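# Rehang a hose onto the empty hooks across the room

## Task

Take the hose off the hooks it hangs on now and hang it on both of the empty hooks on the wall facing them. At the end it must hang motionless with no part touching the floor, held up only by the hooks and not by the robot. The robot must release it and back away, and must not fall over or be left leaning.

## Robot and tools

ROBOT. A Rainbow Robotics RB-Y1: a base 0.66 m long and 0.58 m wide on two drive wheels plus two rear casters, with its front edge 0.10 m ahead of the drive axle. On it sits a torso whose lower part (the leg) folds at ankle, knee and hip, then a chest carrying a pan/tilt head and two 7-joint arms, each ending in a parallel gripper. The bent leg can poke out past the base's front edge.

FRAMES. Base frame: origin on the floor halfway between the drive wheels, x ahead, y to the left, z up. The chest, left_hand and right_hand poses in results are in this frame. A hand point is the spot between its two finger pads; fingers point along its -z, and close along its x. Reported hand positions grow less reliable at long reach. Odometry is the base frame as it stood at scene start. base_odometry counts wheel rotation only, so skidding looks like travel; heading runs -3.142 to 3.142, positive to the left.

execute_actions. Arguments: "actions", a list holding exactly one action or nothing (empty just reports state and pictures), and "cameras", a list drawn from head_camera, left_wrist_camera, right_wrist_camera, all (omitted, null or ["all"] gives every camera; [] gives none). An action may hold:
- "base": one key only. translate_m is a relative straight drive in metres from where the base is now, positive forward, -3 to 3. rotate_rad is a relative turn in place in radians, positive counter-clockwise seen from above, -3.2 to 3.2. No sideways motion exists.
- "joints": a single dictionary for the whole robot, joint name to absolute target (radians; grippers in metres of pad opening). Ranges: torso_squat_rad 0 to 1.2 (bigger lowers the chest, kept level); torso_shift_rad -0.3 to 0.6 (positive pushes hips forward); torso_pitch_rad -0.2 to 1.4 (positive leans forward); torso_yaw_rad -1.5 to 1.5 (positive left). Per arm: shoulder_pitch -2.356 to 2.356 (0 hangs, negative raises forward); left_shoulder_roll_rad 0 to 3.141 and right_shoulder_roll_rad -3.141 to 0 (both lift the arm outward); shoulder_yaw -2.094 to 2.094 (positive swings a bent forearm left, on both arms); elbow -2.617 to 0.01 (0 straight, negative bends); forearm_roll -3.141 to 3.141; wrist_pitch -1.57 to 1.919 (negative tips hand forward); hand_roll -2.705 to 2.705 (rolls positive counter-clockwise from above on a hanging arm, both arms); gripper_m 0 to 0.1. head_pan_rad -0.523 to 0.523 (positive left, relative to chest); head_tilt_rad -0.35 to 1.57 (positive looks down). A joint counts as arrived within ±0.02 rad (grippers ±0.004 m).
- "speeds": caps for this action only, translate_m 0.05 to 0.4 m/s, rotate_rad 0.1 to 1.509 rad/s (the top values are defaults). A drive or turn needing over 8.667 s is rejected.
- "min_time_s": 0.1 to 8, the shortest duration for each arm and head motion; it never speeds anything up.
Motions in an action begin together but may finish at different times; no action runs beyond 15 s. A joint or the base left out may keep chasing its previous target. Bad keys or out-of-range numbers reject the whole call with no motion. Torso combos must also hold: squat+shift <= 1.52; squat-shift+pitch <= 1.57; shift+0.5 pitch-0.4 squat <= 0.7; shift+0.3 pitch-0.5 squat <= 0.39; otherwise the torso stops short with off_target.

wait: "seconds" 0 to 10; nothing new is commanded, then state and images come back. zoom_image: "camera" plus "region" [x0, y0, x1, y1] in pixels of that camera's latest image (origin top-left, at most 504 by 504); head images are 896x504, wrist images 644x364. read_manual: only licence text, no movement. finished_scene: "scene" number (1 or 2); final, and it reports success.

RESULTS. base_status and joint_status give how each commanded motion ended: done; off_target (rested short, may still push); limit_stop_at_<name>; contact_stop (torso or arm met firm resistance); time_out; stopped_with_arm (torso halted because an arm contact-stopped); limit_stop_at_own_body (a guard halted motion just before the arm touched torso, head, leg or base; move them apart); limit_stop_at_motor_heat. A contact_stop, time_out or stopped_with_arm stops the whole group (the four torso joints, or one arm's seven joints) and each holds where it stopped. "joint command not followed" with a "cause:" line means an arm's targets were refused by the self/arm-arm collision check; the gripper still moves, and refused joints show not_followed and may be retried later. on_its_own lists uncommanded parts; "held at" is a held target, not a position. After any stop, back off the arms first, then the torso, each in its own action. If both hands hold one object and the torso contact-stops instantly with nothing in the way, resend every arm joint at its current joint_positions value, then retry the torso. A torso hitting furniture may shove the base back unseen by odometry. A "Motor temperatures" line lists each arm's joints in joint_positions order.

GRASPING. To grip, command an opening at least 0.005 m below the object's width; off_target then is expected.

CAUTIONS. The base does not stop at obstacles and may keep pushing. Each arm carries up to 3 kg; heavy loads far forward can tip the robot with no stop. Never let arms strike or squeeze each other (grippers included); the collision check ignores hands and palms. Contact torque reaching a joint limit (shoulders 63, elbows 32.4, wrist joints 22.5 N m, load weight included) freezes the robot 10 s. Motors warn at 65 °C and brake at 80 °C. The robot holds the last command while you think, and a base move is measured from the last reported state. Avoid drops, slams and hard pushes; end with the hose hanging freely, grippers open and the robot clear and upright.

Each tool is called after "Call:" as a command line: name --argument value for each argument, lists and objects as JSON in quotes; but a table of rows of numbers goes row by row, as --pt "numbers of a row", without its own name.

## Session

Call:
execute_actions --actions '[]'

Scene clock: 0.00 s.
Motor temperatures (°C, as the motors report them): left_arm=[28 27 28 33 34 40 35] | right_arm=[29 27 30 28 34 37 31]
base_odometry: x=+0.000 y=+0.000 heading=+0.000 (m, m, rad; odometry frame)
base_status: not commanded
joint_positions: torso_squat_rad=+0.350 torso_shift_rad=+0.001 torso_pitch_rad=+0.001 torso_yaw_rad=+0.001 left_shoulder_pitch_rad=-0.012 left_shoulder_roll_rad=+0.034 left_shoulder_yaw_rad=+0.052 left_elbow_rad=-0.245 left_forearm_roll_rad=-0.008 left_wrist_pitch_rad=-0.015 left_hand_roll_rad=-0.056 left_gripper_m=+0.101 right_shoulder_pitch_rad=+0.032 right_shoulder_roll_rad=-0.025 right_shoulder_yaw_rad=+0.033 right_elbow_rad=-0.238 right_forearm_roll_rad=-0.031 right_wrist_pitch_rad=-0.020 right_hand_roll_rad=+0.010 right_gripper_m=+0.100 head_pan_rad=+0.000 head_tilt_rad=+0.399
joint_status: not commanded
chest: x=-0.2270 y=-0.0002 z=+1.2475 quat_wxyz=(+1.000, +0.000, +0.001, +0.000) (m; base frame)
left_hand: x=-0.0970 y=+0.2517 z=+0.5749 quat_wxyz=(+0.991, +0.024, -0.134, -0.010) (m; base frame)
right_hand: x=-0.1303 y=-0.2362 z=+0.5693 quat_wxyz=(+0.994, -0.010, -0.113, +0.002) (m; base frame)
pictures: head_camera, left_wrist_camera, right_wrist_camera
camera_calibration (this result's frames):
head_camera: T_world_to_cam=[[0.0360101, -0.998857, 0.031432, -0.0393383], [-0.417649, -0.0436159, -0.907561, 1.28652], [0.907895, 0.0195538, -0.418742, 0.735731], [0, 0, 0, 1]] pos_world=[-0.129234, 0.00243325, 1.47692]
left_wrist_camera: T_world_to_cam=[[0.968825, -0.00118765, 0.247742, -0.0446062], [-0.145938, -0.810812, 0.566821, -0.100181], [0.200199, -0.585306, -0.785708, 0.703934], [0, 0, 0, 1]] pos_world=[-0.112331, 0.330736, 0.620922]
right_wrist_camera: T_world_to_cam=[[-0.988147, -0.00796001, -0.153301, -0.0467636], [-0.097825, 0.802261, 0.588903, -0.118466], [0.1183, 0.59692, -0.793531, 0.686452], [0, 0, 0, 1]] pos_world=[-0.139005, -0.315089, 0.607317]
Images, in order (width x height): head_camera 896x504, left_wrist_camera 644x364, right_wrist_camera 644x364.

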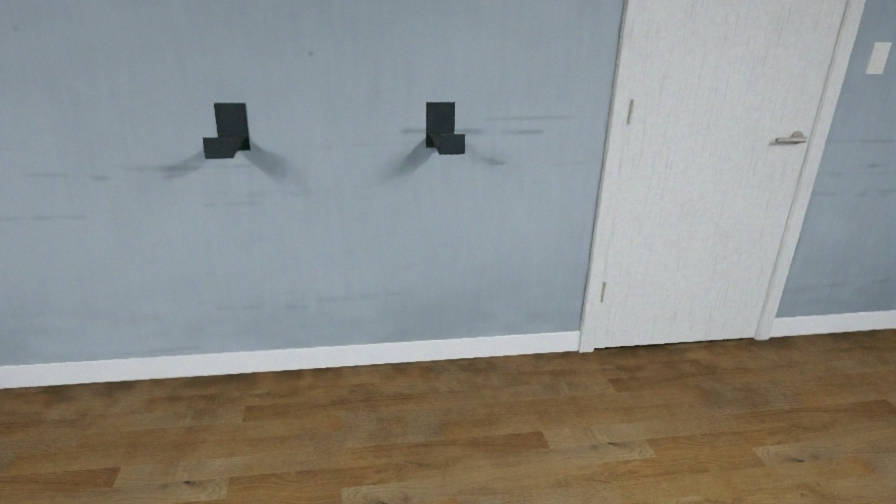

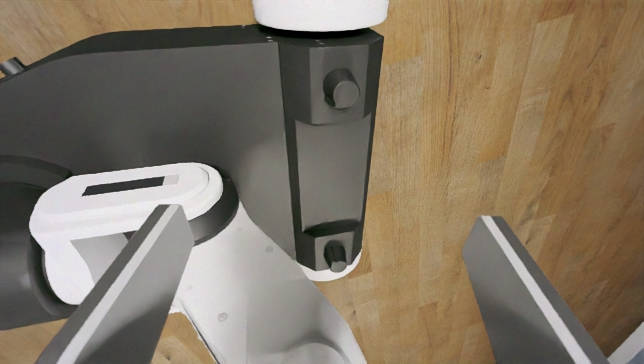

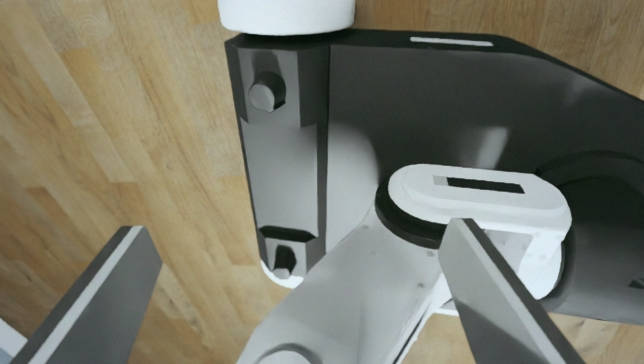

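Call:
zoom_image --camera "head_camera" --region '[180, 85, 280, 175]'

Call:
zoom_image --camera "head_camera" --region '[395, 85, 495, 175]'

Call:
zoom_image --camera "head_camera" --region '[0, 340, 126, 410]'

Call:
zoom_image --camera "head_camera" --region '[770, 290, 896, 360]'

Region (180, 85, 280, 175) of head_camera's 896x504 image, scaled by 5.040, with more detail than that image has; it fills the top 454 rows of this view, and the rest is white.

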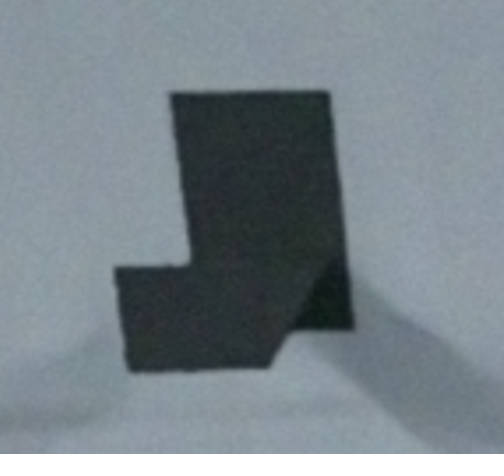

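Region (395, 85, 495, 175) of head_camera's 896x504 image, scaled by 5.040, with more detail than that image has; it fills the top 454 rows of this view, and the rest is white.

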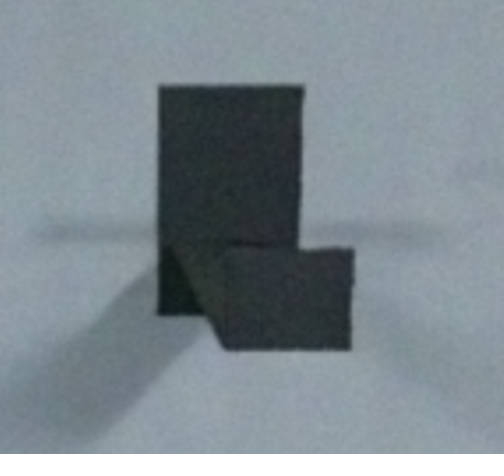

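Region (0, 340, 126, 410) of head_camera's 896x504 image, scaled by 4.000, with more detail than that image has.

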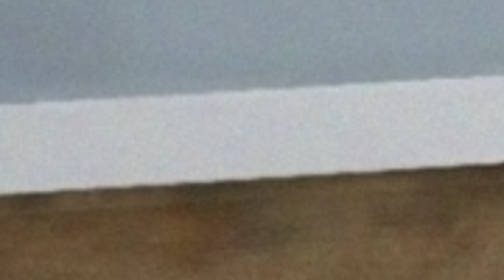

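Region (770, 290, 896, 360) of head_camera's 896x504 image, scaled by 4.000, with more detail than that image has.

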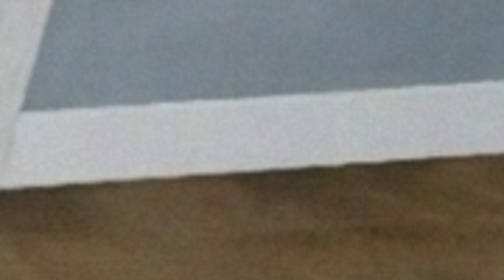

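Call:
execute_actions --actions '[{"base": {"rotate_rad": -2.968}, "joints": {"head_tilt_rad": 0.3}}]' --cameras '["head_camera"]'

Scene clock: 9.90 s.
Motor temperatures (°C, as the motors report them): left_arm=[28 27 28 33 34 40 35] | right_arm=[29 27 30 28 34 37 31]
base_odometry: x=+0.000 y=+0.000 heading=-2.968 (m, m, rad; odometry frame)
base_status: done
joint_positions: torso_squat_rad=+0.350 torso_shift_rad=+0.001 torso_pitch_rad=+0.001 torso_yaw_rad=+0.001 left_shoulder_pitch_rad=-0.012 left_shoulder_roll_rad=+0.034 left_shoulder_yaw_rad=+0.052 left_elbow_rad=-0.245 left_forearm_roll_rad=-0.008 left_wrist_pitch_rad=-0.015 left_hand_roll_rad=-0.056 left_gripper_m=+0.101 right_shoulder_pitch_rad=+0.032 right_shoulder_roll_rad=-0.025 right_shoulder_yaw_rad=+0.033 right_elbow_rad=-0.238 right_forearm_roll_rad=-0.031 right_wrist_pitch_rad=-0.020 right_hand_roll_rad=+0.010 right_gripper_m=+0.100 head_pan_rad=+0.000 head_tilt_rad=+0.300
joint_status: all done
chest: x=-0.2270 y=-0.0002 z=+1.2475 quat_wxyz=(+1.000, +0.000, +0.000, +0.000) (m; base frame)
left_hand: x=-0.0970 y=+0.2517 z=+0.5749 quat_wxyz=(+0.991, +0.024, -0.134, -0.010) (m; base frame)
right_hand: x=-0.1304 y=-0.2362 z=+0.5693 quat_wxyz=(+0.994, -0.010, -0.113, +0.002) (m; base frame)
pictures: head_camera
camera_calibration (this result's frames):
head_camera: T_world_to_cam=[[0.032724, -0.998861, 0.0347277, -0.0447727], [-0.325891, -0.0435111, -0.944406, 1.35861], [0.944841, 0.0195873, -0.326943, 0.610503], [0, 0, 0, 1]] pos_world=[-0.132605, 0.00243473, 1.48423]
Images, in order (width x height): head_camera 896x504.

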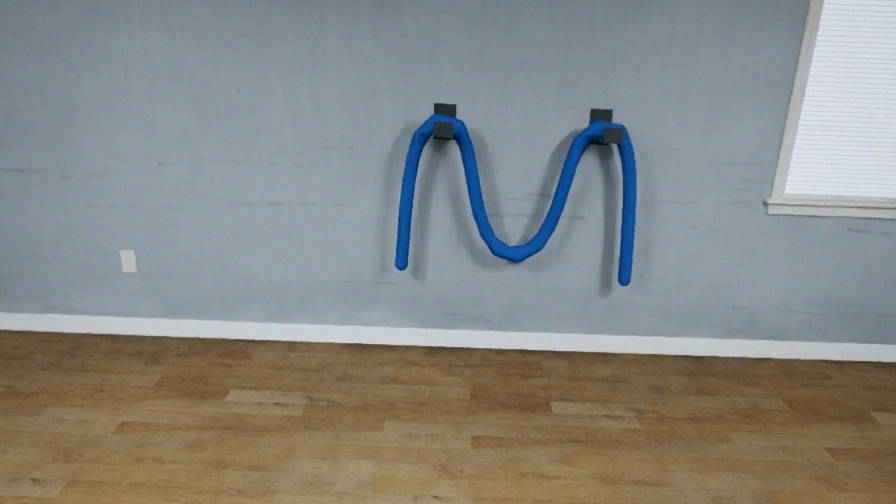

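Call:
zoom_image --camera "head_camera" --region '[400, 90, 500, 180]'

Call:
zoom_image --camera "head_camera" --region '[550, 90, 650, 180]'

Call:
zoom_image --camera "head_camera" --region '[0, 290, 126, 360]'

Call:
zoom_image --camera "head_camera" --region '[770, 320, 896, 390]'

Region (400, 90, 500, 180) of head_camera's 896x504 image, scaled by 5.040, with more detail than that image has; it fills the top 454 rows of this view, and the rest is white.

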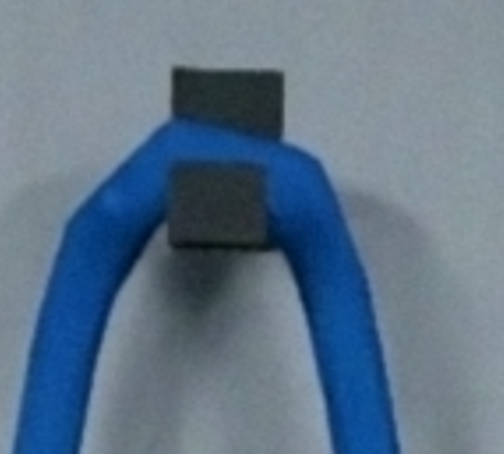

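Region (550, 90, 650, 180) of head_camera's 896x504 image, scaled by 5.040, with more detail than that image has; it fills the top 454 rows of this view, and the rest is white.

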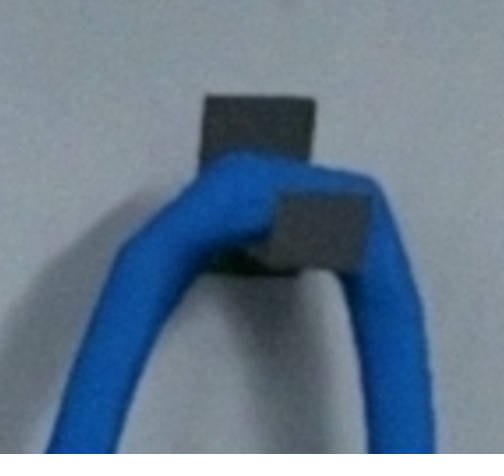

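Region (0, 290, 126, 360) of head_camera's 896x504 image, scaled by 4.000, with more detail than that image has.

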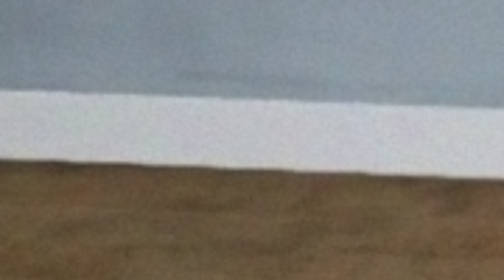

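Region (770, 320, 896, 390) of head_camera's 896x504 image, scaled by 4.000, with more detail than that image has.

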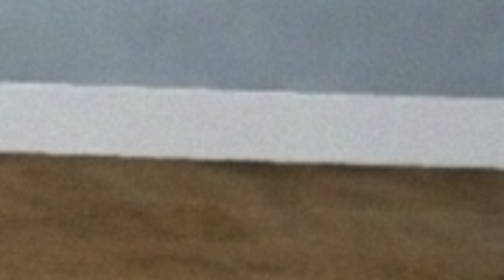

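Call:
execute_actions --actions '[{"base": {"rotate_rad": -0.125}}]' --cameras '["head_camera"]'

Scene clock: 23.97 s.
Motor temperatures (°C, as the motors report them): left_arm=[28 27 28 33 34 40 35] | right_arm=[29 27 30 28 34 37 31]
base_odometry: x=+0.000 y=+0.000 heading=-3.092 (m, m, rad; odometry frame)
base_status: done
joint_positions: torso_squat_rad=+0.350 torso_shift_rad=+0.001 torso_pitch_rad=+0.001 torso_yaw_rad=+0.001 left_shoulder_pitch_rad=-0.012 left_shoulder_roll_rad=+0.034 left_shoulder_yaw_rad=+0.052 left_elbow_rad=-0.245 left_forearm_roll_rad=-0.008 left_wrist_pitch_rad=-0.015 left_hand_roll_rad=-0.056 left_gripper_m=+0.101 right_shoulder_pitch_rad=+0.032 right_shoulder_roll_rad=-0.025 right_shoulder_yaw_rad=+0.033 right_elbow_rad=-0.238 right_forearm_roll_rad=-0.031 right_wrist_pitch_rad=-0.020 right_hand_roll_rad=+0.010 right_gripper_m=+0.100 head_pan_rad=+0.000 head_tilt_rad=+0.300
joint_status: not commanded
chest: x=-0.2270 y=-0.0002 z=+1.2475 quat_wxyz=(+1.000, +0.000, +0.001, +0.000) (m; base frame)
left_hand: x=-0.0970 y=+0.2517 z=+0.5748 quat_wxyz=(+0.991, +0.024, -0.134, -0.010) (m; base frame)
right_hand: x=-0.1303 y=-0.2362 z=+0.5693 quat_wxyz=(+0.994, -0.010, -0.113, +0.002) (m; base frame)
pictures: head_camera
camera_calibration (this result's frames):
head_camera: T_world_to_cam=[[0.0327252, -0.998859, 0.0347723, -0.0447948], [-0.325926, -0.0435544, -0.944392, 1.3586], [0.944829, 0.0195721, -0.326979, 0.610515], [0, 0, 0, 1]] pos_world=[-0.132564, 0.00247999, 1.48423]
Images, in order (width x height): head_camera 896x504.

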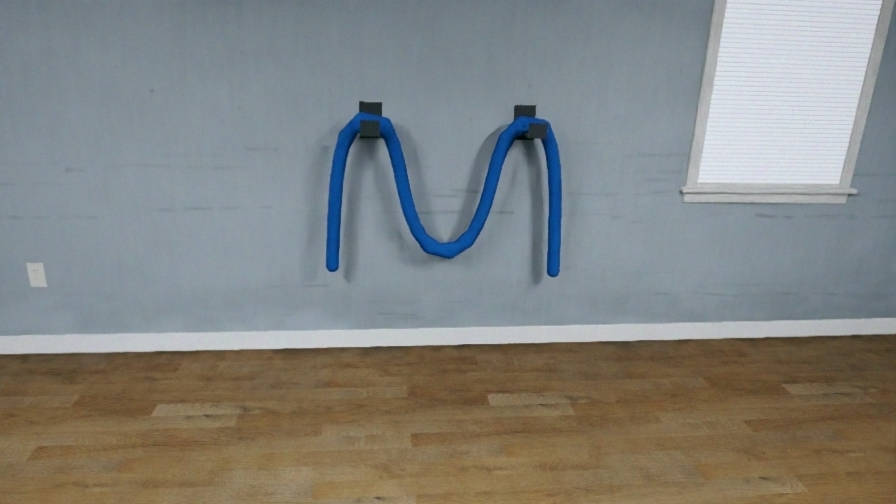

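Call:
execute_actions --actions '[{"base": {"translate_m": 2.35}, "joints": {"torso_squat_rad": 0.0, "torso_yaw_rad": 0.142, "head_tilt_rad": 0.75, "left_shoulder_pitch_rad": -1.44, "left_shoulder_roll_rad": 1.369, "left_shoulder_yaw_rad": -1.079, "left_elbow_rad": -1.452, "left_forearm_roll_rad": 1.78, "left_wrist_pitch_rad": 1.788, "left_hand_roll_rad": 0.489, "right_shoulder_pitch_rad": -1.367, "right_shoulder_roll_rad": -1.379, "right_shoulder_yaw_rad": 1.045, "right_elbow_rad": -1.489, "right_forearm_roll_rad": -1.756, "right_wrist_pitch_rad": 1.756, "right_hand_roll_rad": -0.492, "left_gripper_m": 0.094, "right_gripper_m": 0.094}, "min_time_s": 4}]'

Scene clock: 32.87 s.
Motor temperatures (°C, as the motors report them): left_arm=[28 27 28 33 34 40 35] | right_arm=[30 27 30 28 34 37 31]
base_odometry: x=-2.347 y=-0.115 heading=-3.092 (m, m, rad; odometry frame)
base_status: done
joint_positions: torso_squat_rad=+0.000 torso_shift_rad=+0.001 torso_pitch_rad=+0.001 torso_yaw_rad=+0.142 left_shoulder_pitch_rad=-1.440 left_shoulder_roll_rad=+1.369 left_shoulder_yaw_rad=-1.079 left_elbow_rad=-1.452 left_forearm_roll_rad=+1.780 left_wrist_pitch_rad=+1.788 left_hand_roll_rad=+0.489 left_gripper_m=+0.094 right_shoulder_pitch_rad=-1.367 right_shoulder_roll_rad=-1.379 right_shoulder_yaw_rad=+1.045 right_elbow_rad=-1.489 right_forearm_roll_rad=-1.756 right_wrist_pitch_rad=+1.756 right_hand_roll_rad=-0.492 right_gripper_m=+0.094 head_pan_rad=+0.000 head_tilt_rad=+0.750
joint_status: all done
chest: x=-0.2268 y=-0.0002 z=+1.2899 quat_wxyz=(+0.997, +0.000, +0.001, +0.071) (m; base frame)
left_hand: x=+0.1230 y=+0.3934 z=+1.2691 quat_wxyz=(+0.997, +0.000, +0.000, +0.071) (m; base frame)
right_hand: x=+0.2178 y=-0.2839 z=+1.2506 quat_wxyz=(+0.997, +0.000, +0.001, +0.071) (m; base frame)
pictures: head_camera, left_wrist_camera, right_wrist_camera
camera_calibration (this result's frames):
head_camera: T_world_to_cam=[[0.184968, -0.982591, 0.0173858, 0.0138477], [-0.691111, -0.142635, -0.708534, 0.972862], [0.698679, 0.11904, -0.705463, 1.13756], [0, 0, 0, 1]] pos_world=[-0.124992, 0.0169556, 1.49157]
left_wrist_camera: T_world_to_cam=[[0.985991, 0.165496, -0.020787, -0.156471], [0.142416, -0.770439, 0.621403, -0.467338], [0.0868243, -0.615658, -0.783215, 1.311], [0, 0, 0, 1]] pos_world=[0.107009, 0.472968, 1.31395]
right_wrist_camera: T_world_to_cam=[[-0.986702, -0.144671, 0.0740885, 0.0777504], [-0.0697522, 0.788603, 0.610933, -0.484897], [-0.146811, 0.597641, -0.788208, 1.26563], [0, 0, 0, 1]] pos_world=[0.228702, -0.362755, 1.28806]
Images, in order (width x height): head_camera 896x504, left_wrist_camera 644x364, right_wrist_camera 644x364.

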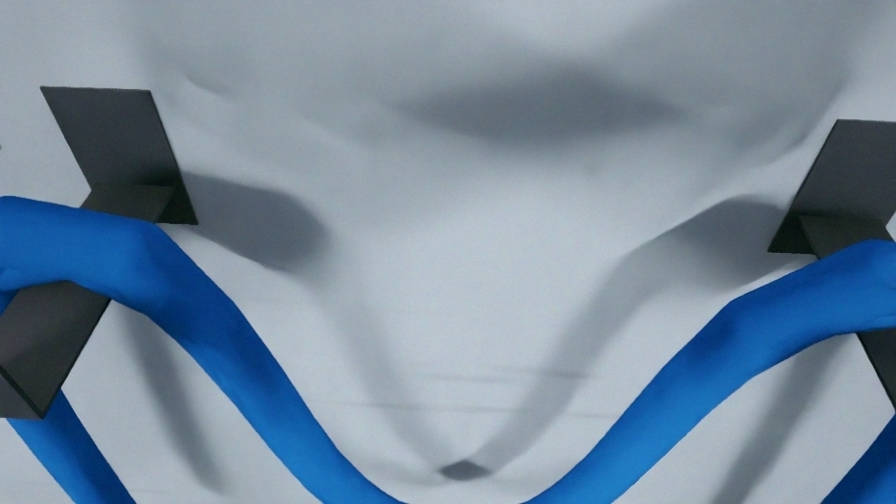

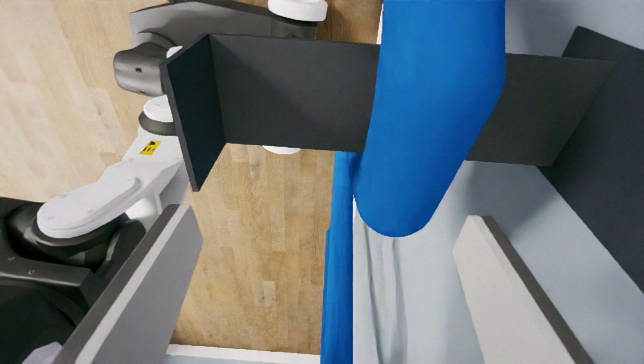

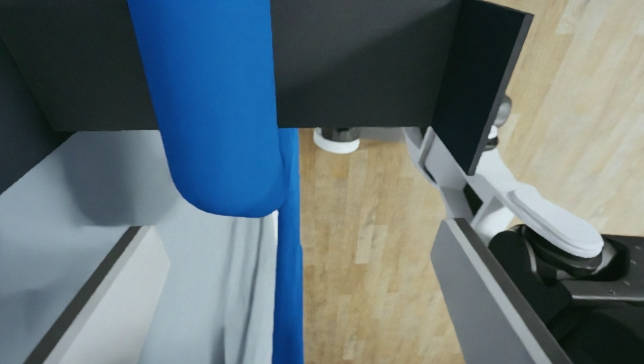

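Call:
zoom_image --camera "left_wrist_camera" --region '[140, 0, 644, 280]'

Call:
zoom_image --camera "right_wrist_camera" --region '[40, 0, 544, 280]'

Region (140, 0, 644, 280) of left_wrist_camera's 644x364 image, scaled by 1.000.

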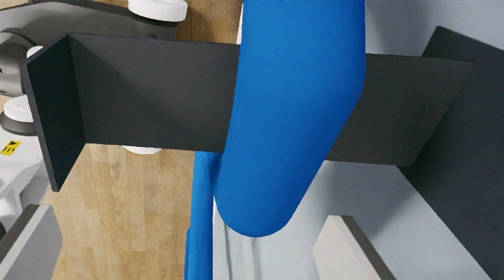

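Region (40, 0, 544, 280) of right_wrist_camera's 644x364 image, scaled by 1.000.

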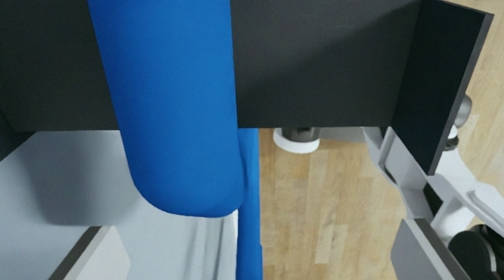

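Call:
execute_actions --actions '[{"base": {"translate_m": 0.049}, "joints": {"torso_squat_rad": 0.565, "torso_yaw_rad": 0.102, "left_gripper_m": 0.1, "right_gripper_m": 0.1, "head_tilt_rad": 0.6, "head_pan_rad": 0.5}}]'

Scene clock: 42.77 s.
Motor temperatures (°C, as the motors report them): left_arm=[29 27 28 33 34 40 35] | right_arm=[30 27 30 28 34 37 31]
base_odometry: x=-2.396 y=-0.118 heading=-3.093 (m, m, rad; odometry frame)
base_status: done
joint_positions: torso_squat_rad=+0.565 torso_shift_rad=+0.001 torso_pitch_rad=+0.001 torso_yaw_rad=+0.102 left_shoulder_pitch_rad=-1.440 left_shoulder_roll_rad=+1.369 left_shoulder_yaw_rad=-1.079 left_elbow_rad=-1.452 left_forearm_roll_rad=+1.780 left_wrist_pitch_rad=+1.788 left_hand_roll_rad=+0.489 left_gripper_m=+0.100 right_shoulder_pitch_rad=-1.367 right_shoulder_roll_rad=-1.379 right_shoulder_yaw_rad=+1.045 right_elbow_rad=-1.489 right_forearm_roll_rad=-1.756 right_wrist_pitch_rad=+1.756 right_hand_roll_rad=-0.492 right_gripper_m=+0.100 head_pan_rad=+0.500 head_tilt_rad=+0.600
joint_status: all done
chest: x=-0.2270 y=-0.0002 z=+1.1811 quat_wxyz=(+0.999, +0.000, +0.001, +0.051) (m; base frame)
left_hand: x=+0.1382 y=+0.3792 z=+1.1604 quat_wxyz=(+0.999, +0.000, +0.000, +0.051) (m; base frame)
right_hand: x=+0.2059 y=-0.3015 z=+1.1419 quat_wxyz=(+0.999, +0.000, +0.001, +0.051) (m; base frame)
pictures: head_camera, left_wrist_camera, right_wrist_camera
camera_calibration (this result's frames):
head_camera: T_world_to_cam=[[0.599021, -0.800394, 0.0233124, 0.0912375], [-0.462382, -0.369526, -0.806011, 1.07755], [0.653741, 0.472038, -0.591441, 0.893598], [0, 0, 0, 1]] pos_world=[-0.140597, 0.0493951, 1.3949]
left_wrist_camera: T_world_to_cam=[[0.991804, 0.126101, -0.0205794, -0.157462], [0.111492, -0.775487, 0.621442, -0.406752], [0.0624051, -0.618643, -0.78319, 1.22027], [0, 0, 0, 1]] pos_world=[0.125371, 0.459334, 1.20523]
right_wrist_camera: T_world_to_cam=[[-0.99171, -0.105131, 0.0738881, 0.0847046], [-0.0383214, 0.790811, 0.61086, -0.411244], [-0.122652, 0.602964, -0.788284, 1.18542], [0, 0, 0, 1]] pos_world=[0.213637, -0.380646, 1.1794]
Images, in order (width x height): head_camera 896x504, left_wrist_camera 644x364, right_wrist_camera 644x364.

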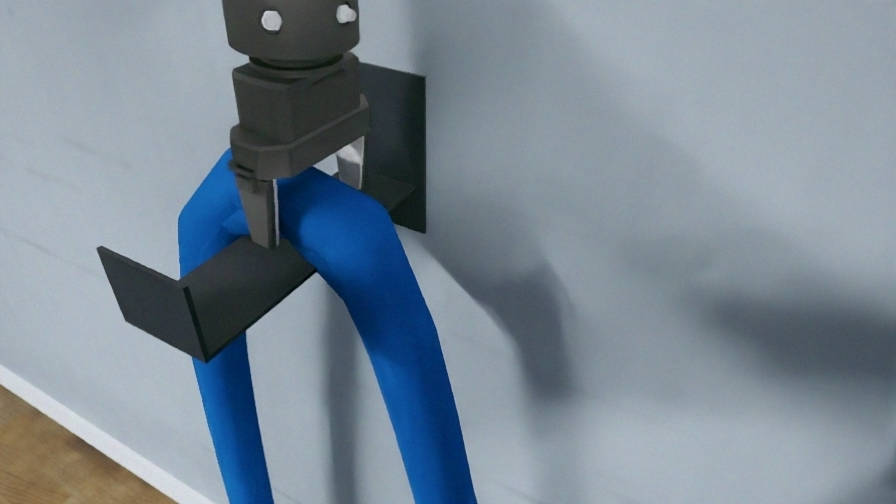

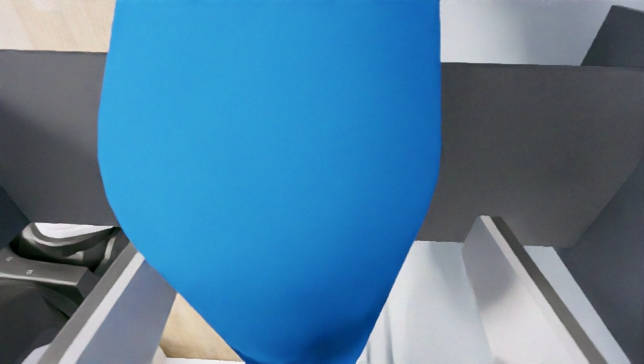

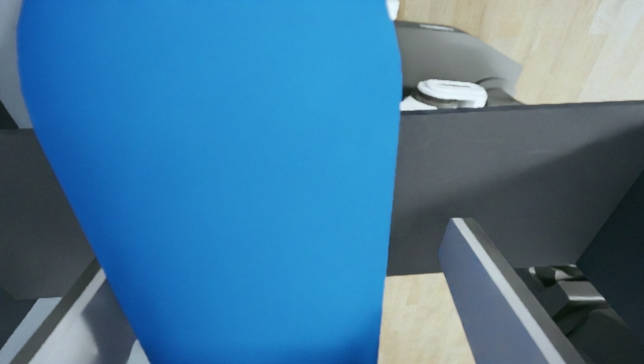

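Call:
execute_actions --actions '[{"joints": {"torso_squat_rad": 0.577, "torso_yaw_rad": 0.117, "left_gripper_m": 0.04, "right_gripper_m": 0.04}}]'

Scene clock: 45.57 s.
Motor temperatures (°C, as the motors report them): left_arm=[29 27 28 33 34 40 35] | right_arm=[30 27 30 28 34 37 31]
base_odometry: x=-2.396 y=-0.118 heading=-3.093 (m, m, rad; odometry frame)
base_status: not commanded
joint_positions: torso_squat_rad=+0.577 torso_shift_rad=+0.001 torso_pitch_rad=+0.000 torso_yaw_rad=+0.117 left_shoulder_pitch_rad=-1.440 left_shoulder_roll_rad=+1.369 left_shoulder_yaw_rad=-1.079 left_elbow_rad=-1.452 left_forearm_roll_rad=+1.780 left_wrist_pitch_rad=+1.788 left_hand_roll_rad=+0.489 left_gripper_m=+0.060 right_shoulder_pitch_rad=-1.369 right_shoulder_roll_rad=-1.380 right_shoulder_yaw_rad=+1.043 right_elbow_rad=-1.489 right_forearm_roll_rad=-1.756 right_wrist_pitch_rad=+1.756 right_hand_roll_rad=-0.492 right_gripper_m=+0.059 head_pan_rad=+0.500 head_tilt_rad=+0.600
joint_status: left_gripper_m off_target (ended at +0.060, target +0.040); right_gripper_m off_target (ended at +0.059, target +0.040); the others done
chest: x=-0.2274 y=-0.0001 z=+1.1766 quat_wxyz=(+0.998, +0.000, +0.000, +0.058) (m; base frame)
left_hand: x=+0.1321 y=+0.3847 z=+1.1560 quat_wxyz=(+0.998, +0.000, +0.000, +0.059) (m; base frame)
right_hand: x=+0.2105 y=-0.2947 z=+1.1391 quat_wxyz=(+0.998, +0.000, -0.001, +0.059) (m; base frame)
pictures: head_camera, left_wrist_camera, right_wrist_camera
camera_calibration (this result's frames):
head_camera: T_world_to_cam=[[0.610929, -0.791326, 0.0238582, 0.0936848], [-0.456262, -0.376557, -0.806244, 1.07541], [0.646986, 0.481672, -0.591101, 0.889142], [0, 0, 0, 1]] pos_world=[-0.141827, 0.0508142, 1.39038]
left_wrist_camera: T_world_to_cam=[[0.989808, 0.140964, -0.0202185, -0.158034], [0.122875, -0.773639, 0.621598, -0.401454], [0.0719812, -0.617748, -0.783075, 1.21893], [0, 0, 0, 1]] pos_world=[0.118012, 0.464685, 1.20086]
right_wrist_camera: T_world_to_cam=[[-0.990353, -0.119905, 0.069447, 0.090663], [-0.0527273, 0.789592, 0.611363, -0.412567], [-0.12814, 0.601804, -0.788297, 1.18052], [0, 0, 0, 1]] pos_world=[0.219307, -0.37381, 1.17653]
Images, in order (width x height): head_camera 896x504, left_wrist_camera 644x364, right_wrist_camera 644x364.

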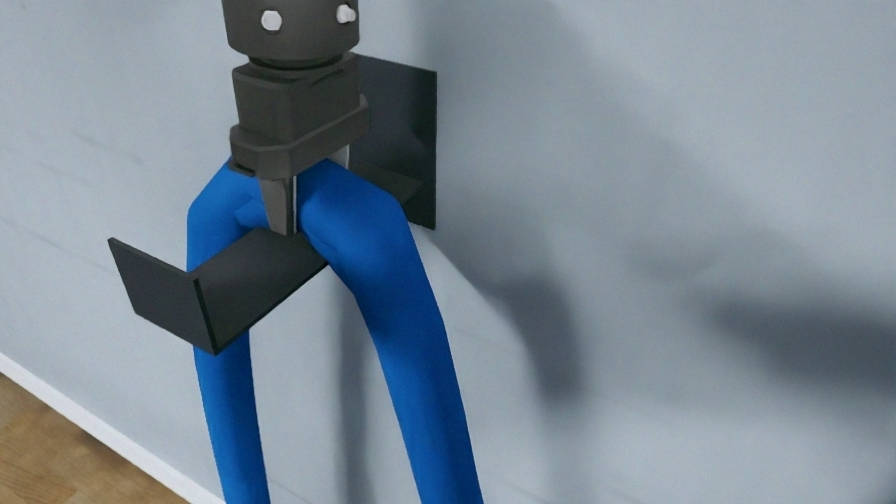

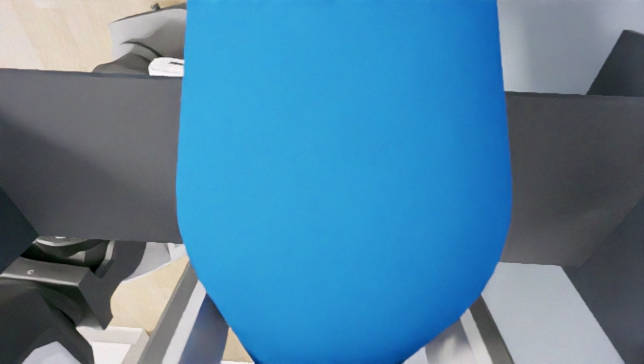

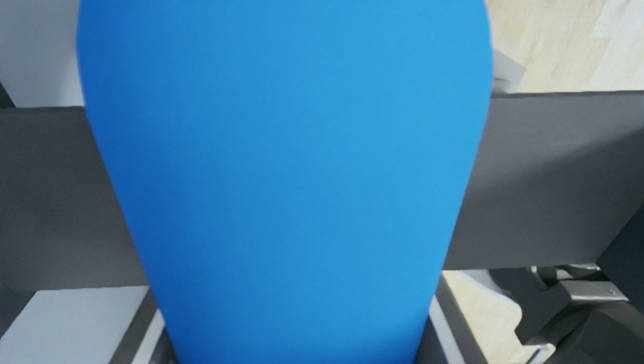

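Call:
execute_actions --actions '[{"joints": {"torso_squat_rad": 0.1, "torso_pitch_rad": -0.05, "head_tilt_rad": 0.8}}]'

Scene clock: 49.17 s.
Motor temperatures (°C, as the motors report them): left_arm=[29 27 28 33 34 40 35] | right_arm=[30 27 30 28 34 37 31]
base_odometry: x=-2.396 y=-0.118 heading=-3.093 (m, m, rad; odometry frame)
base_status: not commanded
joint_positions: torso_squat_rad=+0.100 torso_shift_rad=+0.001 torso_pitch_rad=-0.050 torso_yaw_rad=+0.117 left_shoulder_pitch_rad=-1.440 left_shoulder_roll_rad=+1.369 left_shoulder_yaw_rad=-1.079 left_elbow_rad=-1.452 left_forearm_roll_rad=+1.780 left_wrist_pitch_rad=+1.788 left_hand_roll_rad=+0.489 left_gripper_m=+0.060 right_shoulder_pitch_rad=-1.366 right_shoulder_roll_rad=-1.379 right_shoulder_yaw_rad=+1.045 right_elbow_rad=-1.489 right_forearm_roll_rad=-1.756 right_wrist_pitch_rad=+1.756 right_hand_roll_rad=-0.492 right_gripper_m=+0.059 head_pan_rad=+0.500 head_tilt_rad=+0.800
joint_status: all done
chest: x=-0.2425 y=-0.0002 z=+1.2861 quat_wxyz=(+0.998, -0.001, -0.025, +0.058) (m; base frame)
left_hand: x=+0.1176 y=+0.3847 z=+1.2833 quat_wxyz=(+0.998, -0.001, -0.025, +0.059) (m; base frame)
right_hand: x=+0.1962 y=-0.2952 z=+1.2688 quat_wxyz=(+0.998, -0.002, -0.024, +0.059) (m; base frame)
pictures: head_camera, left_wrist_camera, right_wrist_camera
camera_calibration (this result's frames):
head_camera: T_world_to_cam=[[0.612614, -0.789049, 0.0458897, 0.0739348], [-0.542933, -0.462304, -0.70107, 0.976689], [0.574393, 0.40457, -0.711615, 1.13329], [0, 0, 0, 1]] pos_world=[-0.165973, 0.0513684, 1.4878]
left_wrist_camera: T_world_to_cam=[[0.989584, 0.141032, 0.0288607, -0.204056], [0.0919964, -0.773771, 0.626749, -0.481746], [0.110723, -0.617566, -0.778686, 1.30934], [0, 0, 0, 1]] pos_world=[0.101274, 0.464623, 1.32739]
right_wrist_camera: T_world_to_cam=[[-0.992551, -0.119387, 0.0242535, 0.125351], [-0.0802303, 0.79039, 0.607327, -0.481499], [-0.0916769, 0.600858, -0.794081, 1.28116], [0, 0, 0, 1]] pos_world=[0.203239, -0.374258, 1.30673]
Images, in order (width x height): head_camera 896x504, left_wrist_camera 644x364, right_wrist_camera 644x364.

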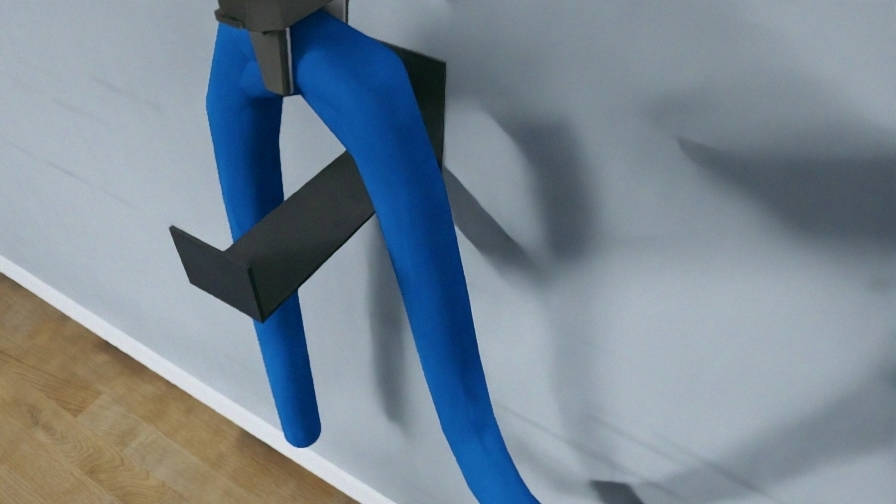

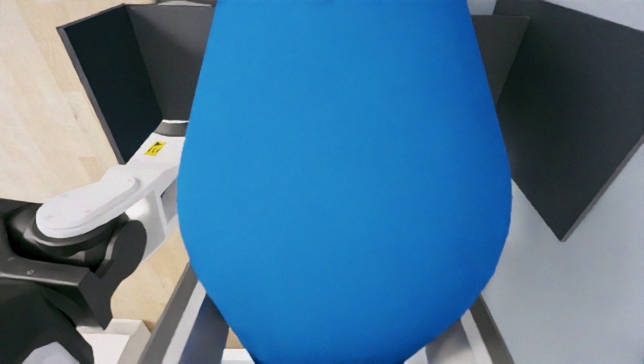

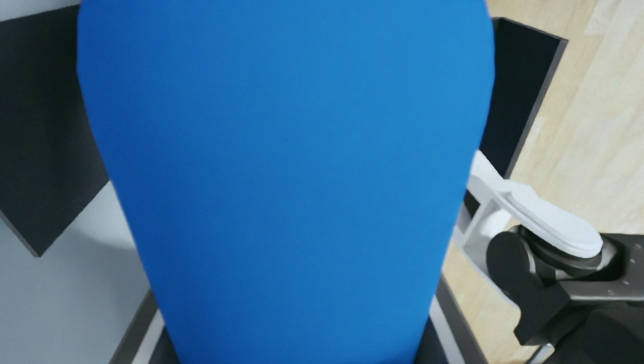

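Call:
execute_actions --actions '[]'

Scene clock: 51.53 s.
Motor temperatures (°C, as the motors report them): left_arm=[29 27 28 33 34 40 35] | right_arm=[30 27 30 28 34 37 31]
base_odometry: x=-2.396 y=-0.118 heading=-3.093 (m, m, rad; odometry frame)
base_status: not commanded
joint_positions: torso_squat_rad=+0.100 torso_shift_rad=+0.001 torso_pitch_rad=-0.050 torso_yaw_rad=+0.117 left_shoulder_pitch_rad=-1.440 left_shoulder_roll_rad=+1.369 left_shoulder_yaw_rad=-1.079 left_elbow_rad=-1.452 left_forearm_roll_rad=+1.780 left_wrist_pitch_rad=+1.788 left_hand_roll_rad=+0.489 left_gripper_m=+0.060 right_shoulder_pitch_rad=-1.366 right_shoulder_roll_rad=-1.379 right_shoulder_yaw_rad=+1.045 right_elbow_rad=-1.489 right_forearm_roll_rad=-1.756 right_wrist_pitch_rad=+1.756 right_hand_roll_rad=-0.492 right_gripper_m=+0.059 head_pan_rad=+0.500 head_tilt_rad=+0.800
joint_status: all done
chest: x=-0.2425 y=-0.0002 z=+1.2861 quat_wxyz=(+0.998, -0.001, -0.025, +0.058) (m; base frame)
left_hand: x=+0.1176 y=+0.3847 z=+1.2833 quat_wxyz=(+0.998, -0.001, -0.025, +0.059) (m; base frame)
right_hand: x=+0.1962 y=-0.2952 z=+1.2688 quat_wxyz=(+0.998, -0.002, -0.024, +0.059) (m; base frame)
pictures: head_camera, left_wrist_camera, right_wrist_camera
camera_calibration (this result's frames):
head_camera: T_world_to_cam=[[0.612614, -0.789049, 0.0458895, 0.0739349], [-0.542933, -0.462304, -0.70107, 0.976689], [0.574393, 0.40457, -0.711615, 1.13329], [0, 0, 0, 1]] pos_world=[-0.165973, 0.0513683, 1.4878]
left_wrist_camera: T_world_to_cam=[[0.989584, 0.141032, 0.0288608, -0.204056], [0.0919963, -0.773771, 0.626749, -0.481746], [0.110723, -0.617566, -0.778686, 1.30934], [0, 0, 0, 1]] pos_world=[0.101275, 0.464623, 1.32739]
right_wrist_camera: T_world_to_cam=[[-0.992551, -0.119388, 0.0242537, 0.125351], [-0.0802306, 0.79039, 0.607327, -0.481499], [-0.0916774, 0.600858, -0.794082, 1.28116], [0, 0, 0, 1]] pos_world=[0.203239, -0.374258, 1.30673]
Images, in order (width x height): head_camera 896x504, left_wrist_camera 644x364, right_wrist_camera 644x364.

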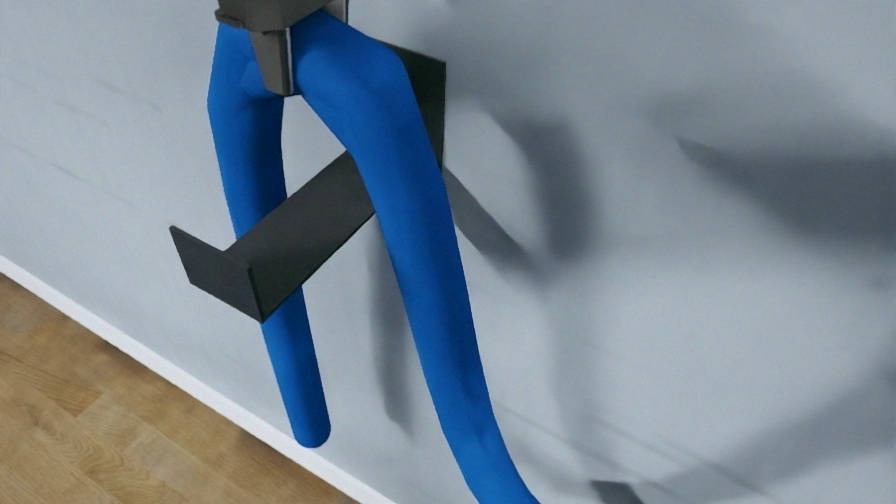

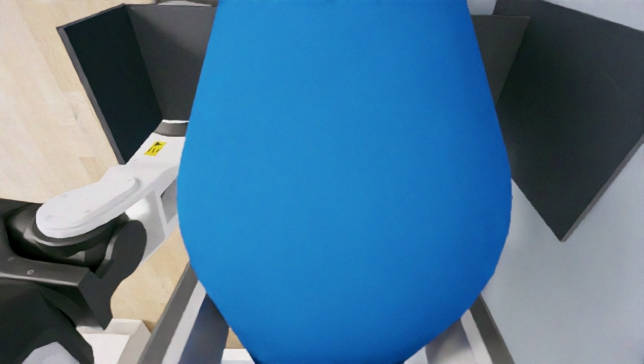

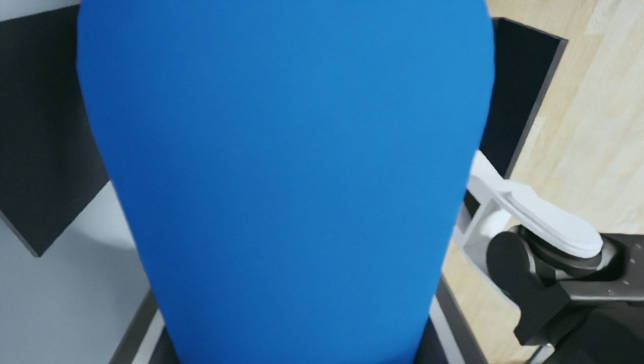

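Call:
execute_actions --actions '[{"base": {"translate_m": -2.7}, "joints": {"torso_yaw_rad": 0.088, "head_pan_rad": -0.1, "head_tilt_rad": 0.7}}]' --cameras '["head_camera"]'

Scene clock: 63.10 s.
Motor temperatures (°C, as the motors report them): left_arm=[29 27 28 33 34 40 35] | right_arm=[30 27 30 28 34 37 31]
base_odometry: x=+0.301 y=+0.013 heading=-3.093 (m, m, rad; odometry frame)
base_status: done
joint_positions: torso_squat_rad=+0.100 torso_shift_rad=+0.001 torso_pitch_rad=-0.050 torso_yaw_rad=+0.088 left_shoulder_pitch_rad=-1.440 left_shoulder_roll_rad=+1.369 left_shoulder_yaw_rad=-1.079 left_elbow_rad=-1.452 left_forearm_roll_rad=+1.780 left_wrist_pitch_rad=+1.788 left_hand_roll_rad=+0.489 left_gripper_m=+0.060 right_shoulder_pitch_rad=-1.366 right_shoulder_roll_rad=-1.379 right_shoulder_yaw_rad=+1.045 right_elbow_rad=-1.489 right_forearm_roll_rad=-1.756 right_wrist_pitch_rad=+1.756 right_hand_roll_rad=-0.492 right_gripper_m=+0.059 head_pan_rad=-0.100 head_tilt_rad=+0.700
joint_status: all done
chest: x=-0.2425 y=-0.0002 z=+1.2861 quat_wxyz=(+0.999, -0.001, -0.025, +0.044) (m; base frame)
left_hand: x=+0.1286 y=+0.3739 z=+1.2838 quat_wxyz=(+0.999, -0.001, -0.025, +0.044) (m; base frame)
right_hand: x=+0.1874 y=-0.3078 z=+1.2682 quat_wxyz=(+0.999, -0.001, -0.024, +0.044) (m; base frame)
pictures: head_camera
camera_calibration (this result's frames):
head_camera: T_world_to_cam=[[0.0296382, -0.999336, 0.0212159, -0.0240178], [-0.629988, -0.0351546, -0.775809, 1.0667], [0.776039, 0.00962782, -0.630612, 1.0603], [0, 0, 0, 1]] pos_world=[-0.150119, 0.00328892, 1.4967]
Images, in order (width x height): head_camera 896x504.

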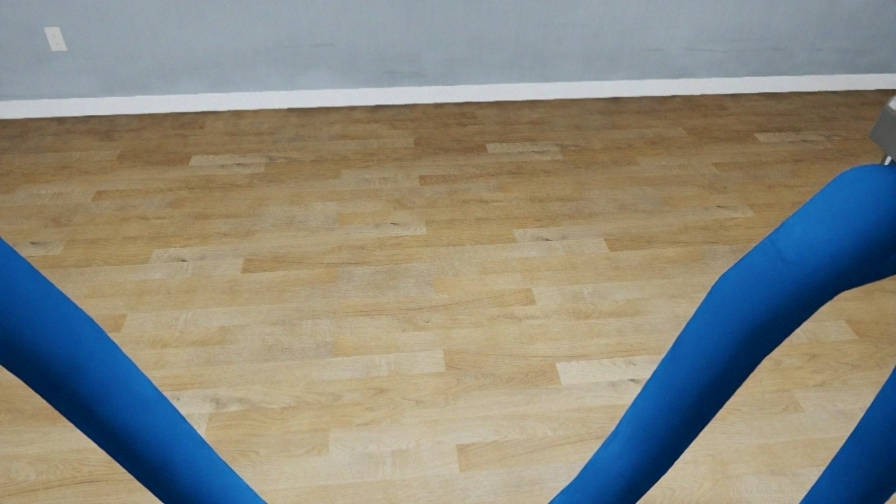

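Call:
execute_actions --actions '[{"base": {"rotate_rad": -2.931}, "joints": {"torso_yaw_rad": 0.0, "torso_pitch_rad": 0.0, "torso_squat_rad": 0.52, "head_pan_rad": 0.0, "head_tilt_rad": 0.3, "left_shoulder_pitch_rad": -1.019, "left_shoulder_roll_rad": 1.252, "left_shoulder_yaw_rad": -0.611, "left_elbow_rad": -1.554, "left_forearm_roll_rad": 1.527, "left_wrist_pitch_rad": 1.887, "left_hand_roll_rad": 0.526, "right_shoulder_pitch_rad": -0.977, "right_shoulder_roll_rad": -1.233, "right_shoulder_yaw_rad": 0.607, "right_elbow_rad": -1.554, "right_forearm_roll_rad": -1.494, "right_wrist_pitch_rad": 1.858, "right_hand_roll_rad": -0.517}, "min_time_s": 4}]' --cameras '["head_camera"]'

Scene clock: 69.10 s.
Motor temperatures (°C, as the motors report them): left_arm=[29 27 28 33 34 40 35] | right_arm=[31 27 30 28 34 37 31]
base_odometry: x=+0.301 y=+0.013 heading=+0.259 (m, m, rad; odometry frame)
base_status: done
joint_positions: torso_squat_rad=+0.520 torso_shift_rad=+0.001 torso_pitch_rad=+0.000 torso_yaw_rad=+0.000 left_shoulder_pitch_rad=-1.019 left_shoulder_roll_rad=+1.252 left_shoulder_yaw_rad=-0.612 left_elbow_rad=-1.554 left_forearm_roll_rad=+1.527 left_wrist_pitch_rad=+1.887 left_hand_roll_rad=+0.526 left_gripper_m=+0.060 right_shoulder_pitch_rad=-0.976 right_shoulder_roll_rad=-1.233 right_shoulder_yaw_rad=+0.608 right_elbow_rad=-1.554 right_forearm_roll_rad=-1.494 right_wrist_pitch_rad=+1.858 right_hand_roll_rad=-0.517 right_gripper_m=+0.059 head_pan_rad=+0.000 head_tilt_rad=+0.300
joint_status: all done
chest: x=-0.2272 y=-0.0002 z=+1.1974 quat_wxyz=(+1.000, +0.000, +0.000, +0.000) (m; base frame)
left_hand: x=+0.1697 y=+0.3431 z=+1.1245 quat_wxyz=(+1.000, +0.000, +0.000, +0.000) (m; base frame)
right_hand: x=+0.1724 y=-0.3445 z=+1.1062 quat_wxyz=(+1.000, +0.000, +0.001, +0.000) (m; base frame)
pictures: head_camera
camera_calibration (this result's frames):
head_camera: T_world_to_cam=[[0.0314864, -0.9989, 0.034745, -0.0433051], [-0.325205, -0.0431092, -0.944661, 1.31168], [0.945119, 0.0184447, -0.326204, 0.593505], [0, 0, 0, 1]] pos_world=[-0.133004, 0.00234119, 1.43421]
Images, in order (width x height): head_camera 896x504.

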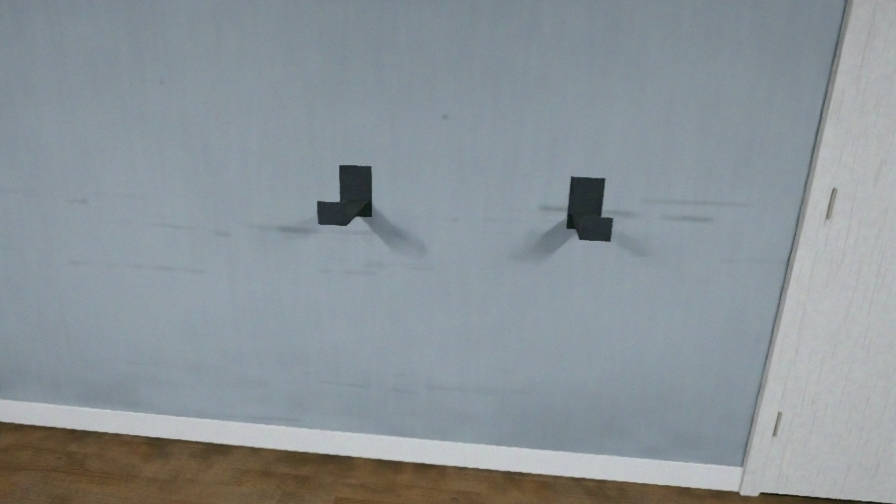

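Call:
zoom_image --camera "head_camera" --region '[300, 150, 400, 250]'

Call:
zoom_image --camera "head_camera" --region '[540, 160, 640, 260]'

Region (300, 150, 400, 250) of head_camera's 896x504 image, scaled by 5.040, with more detail than that image has.

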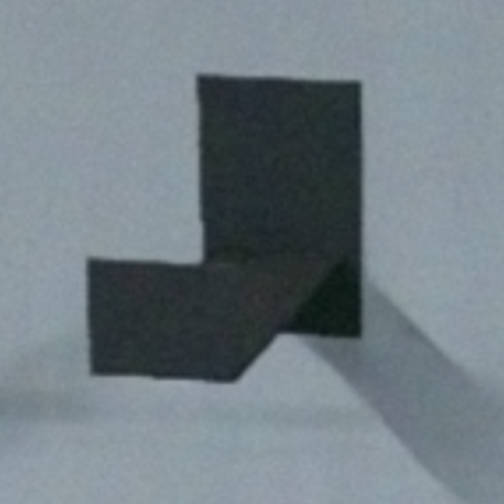

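Region (540, 160, 640, 260) of head_camera's 896x504 image, scaled by 5.040, with more detail than that image has.

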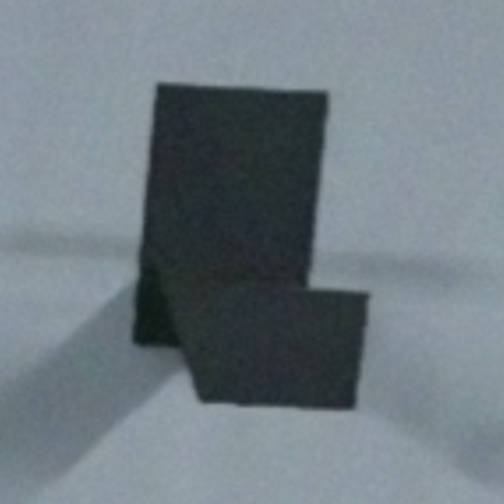

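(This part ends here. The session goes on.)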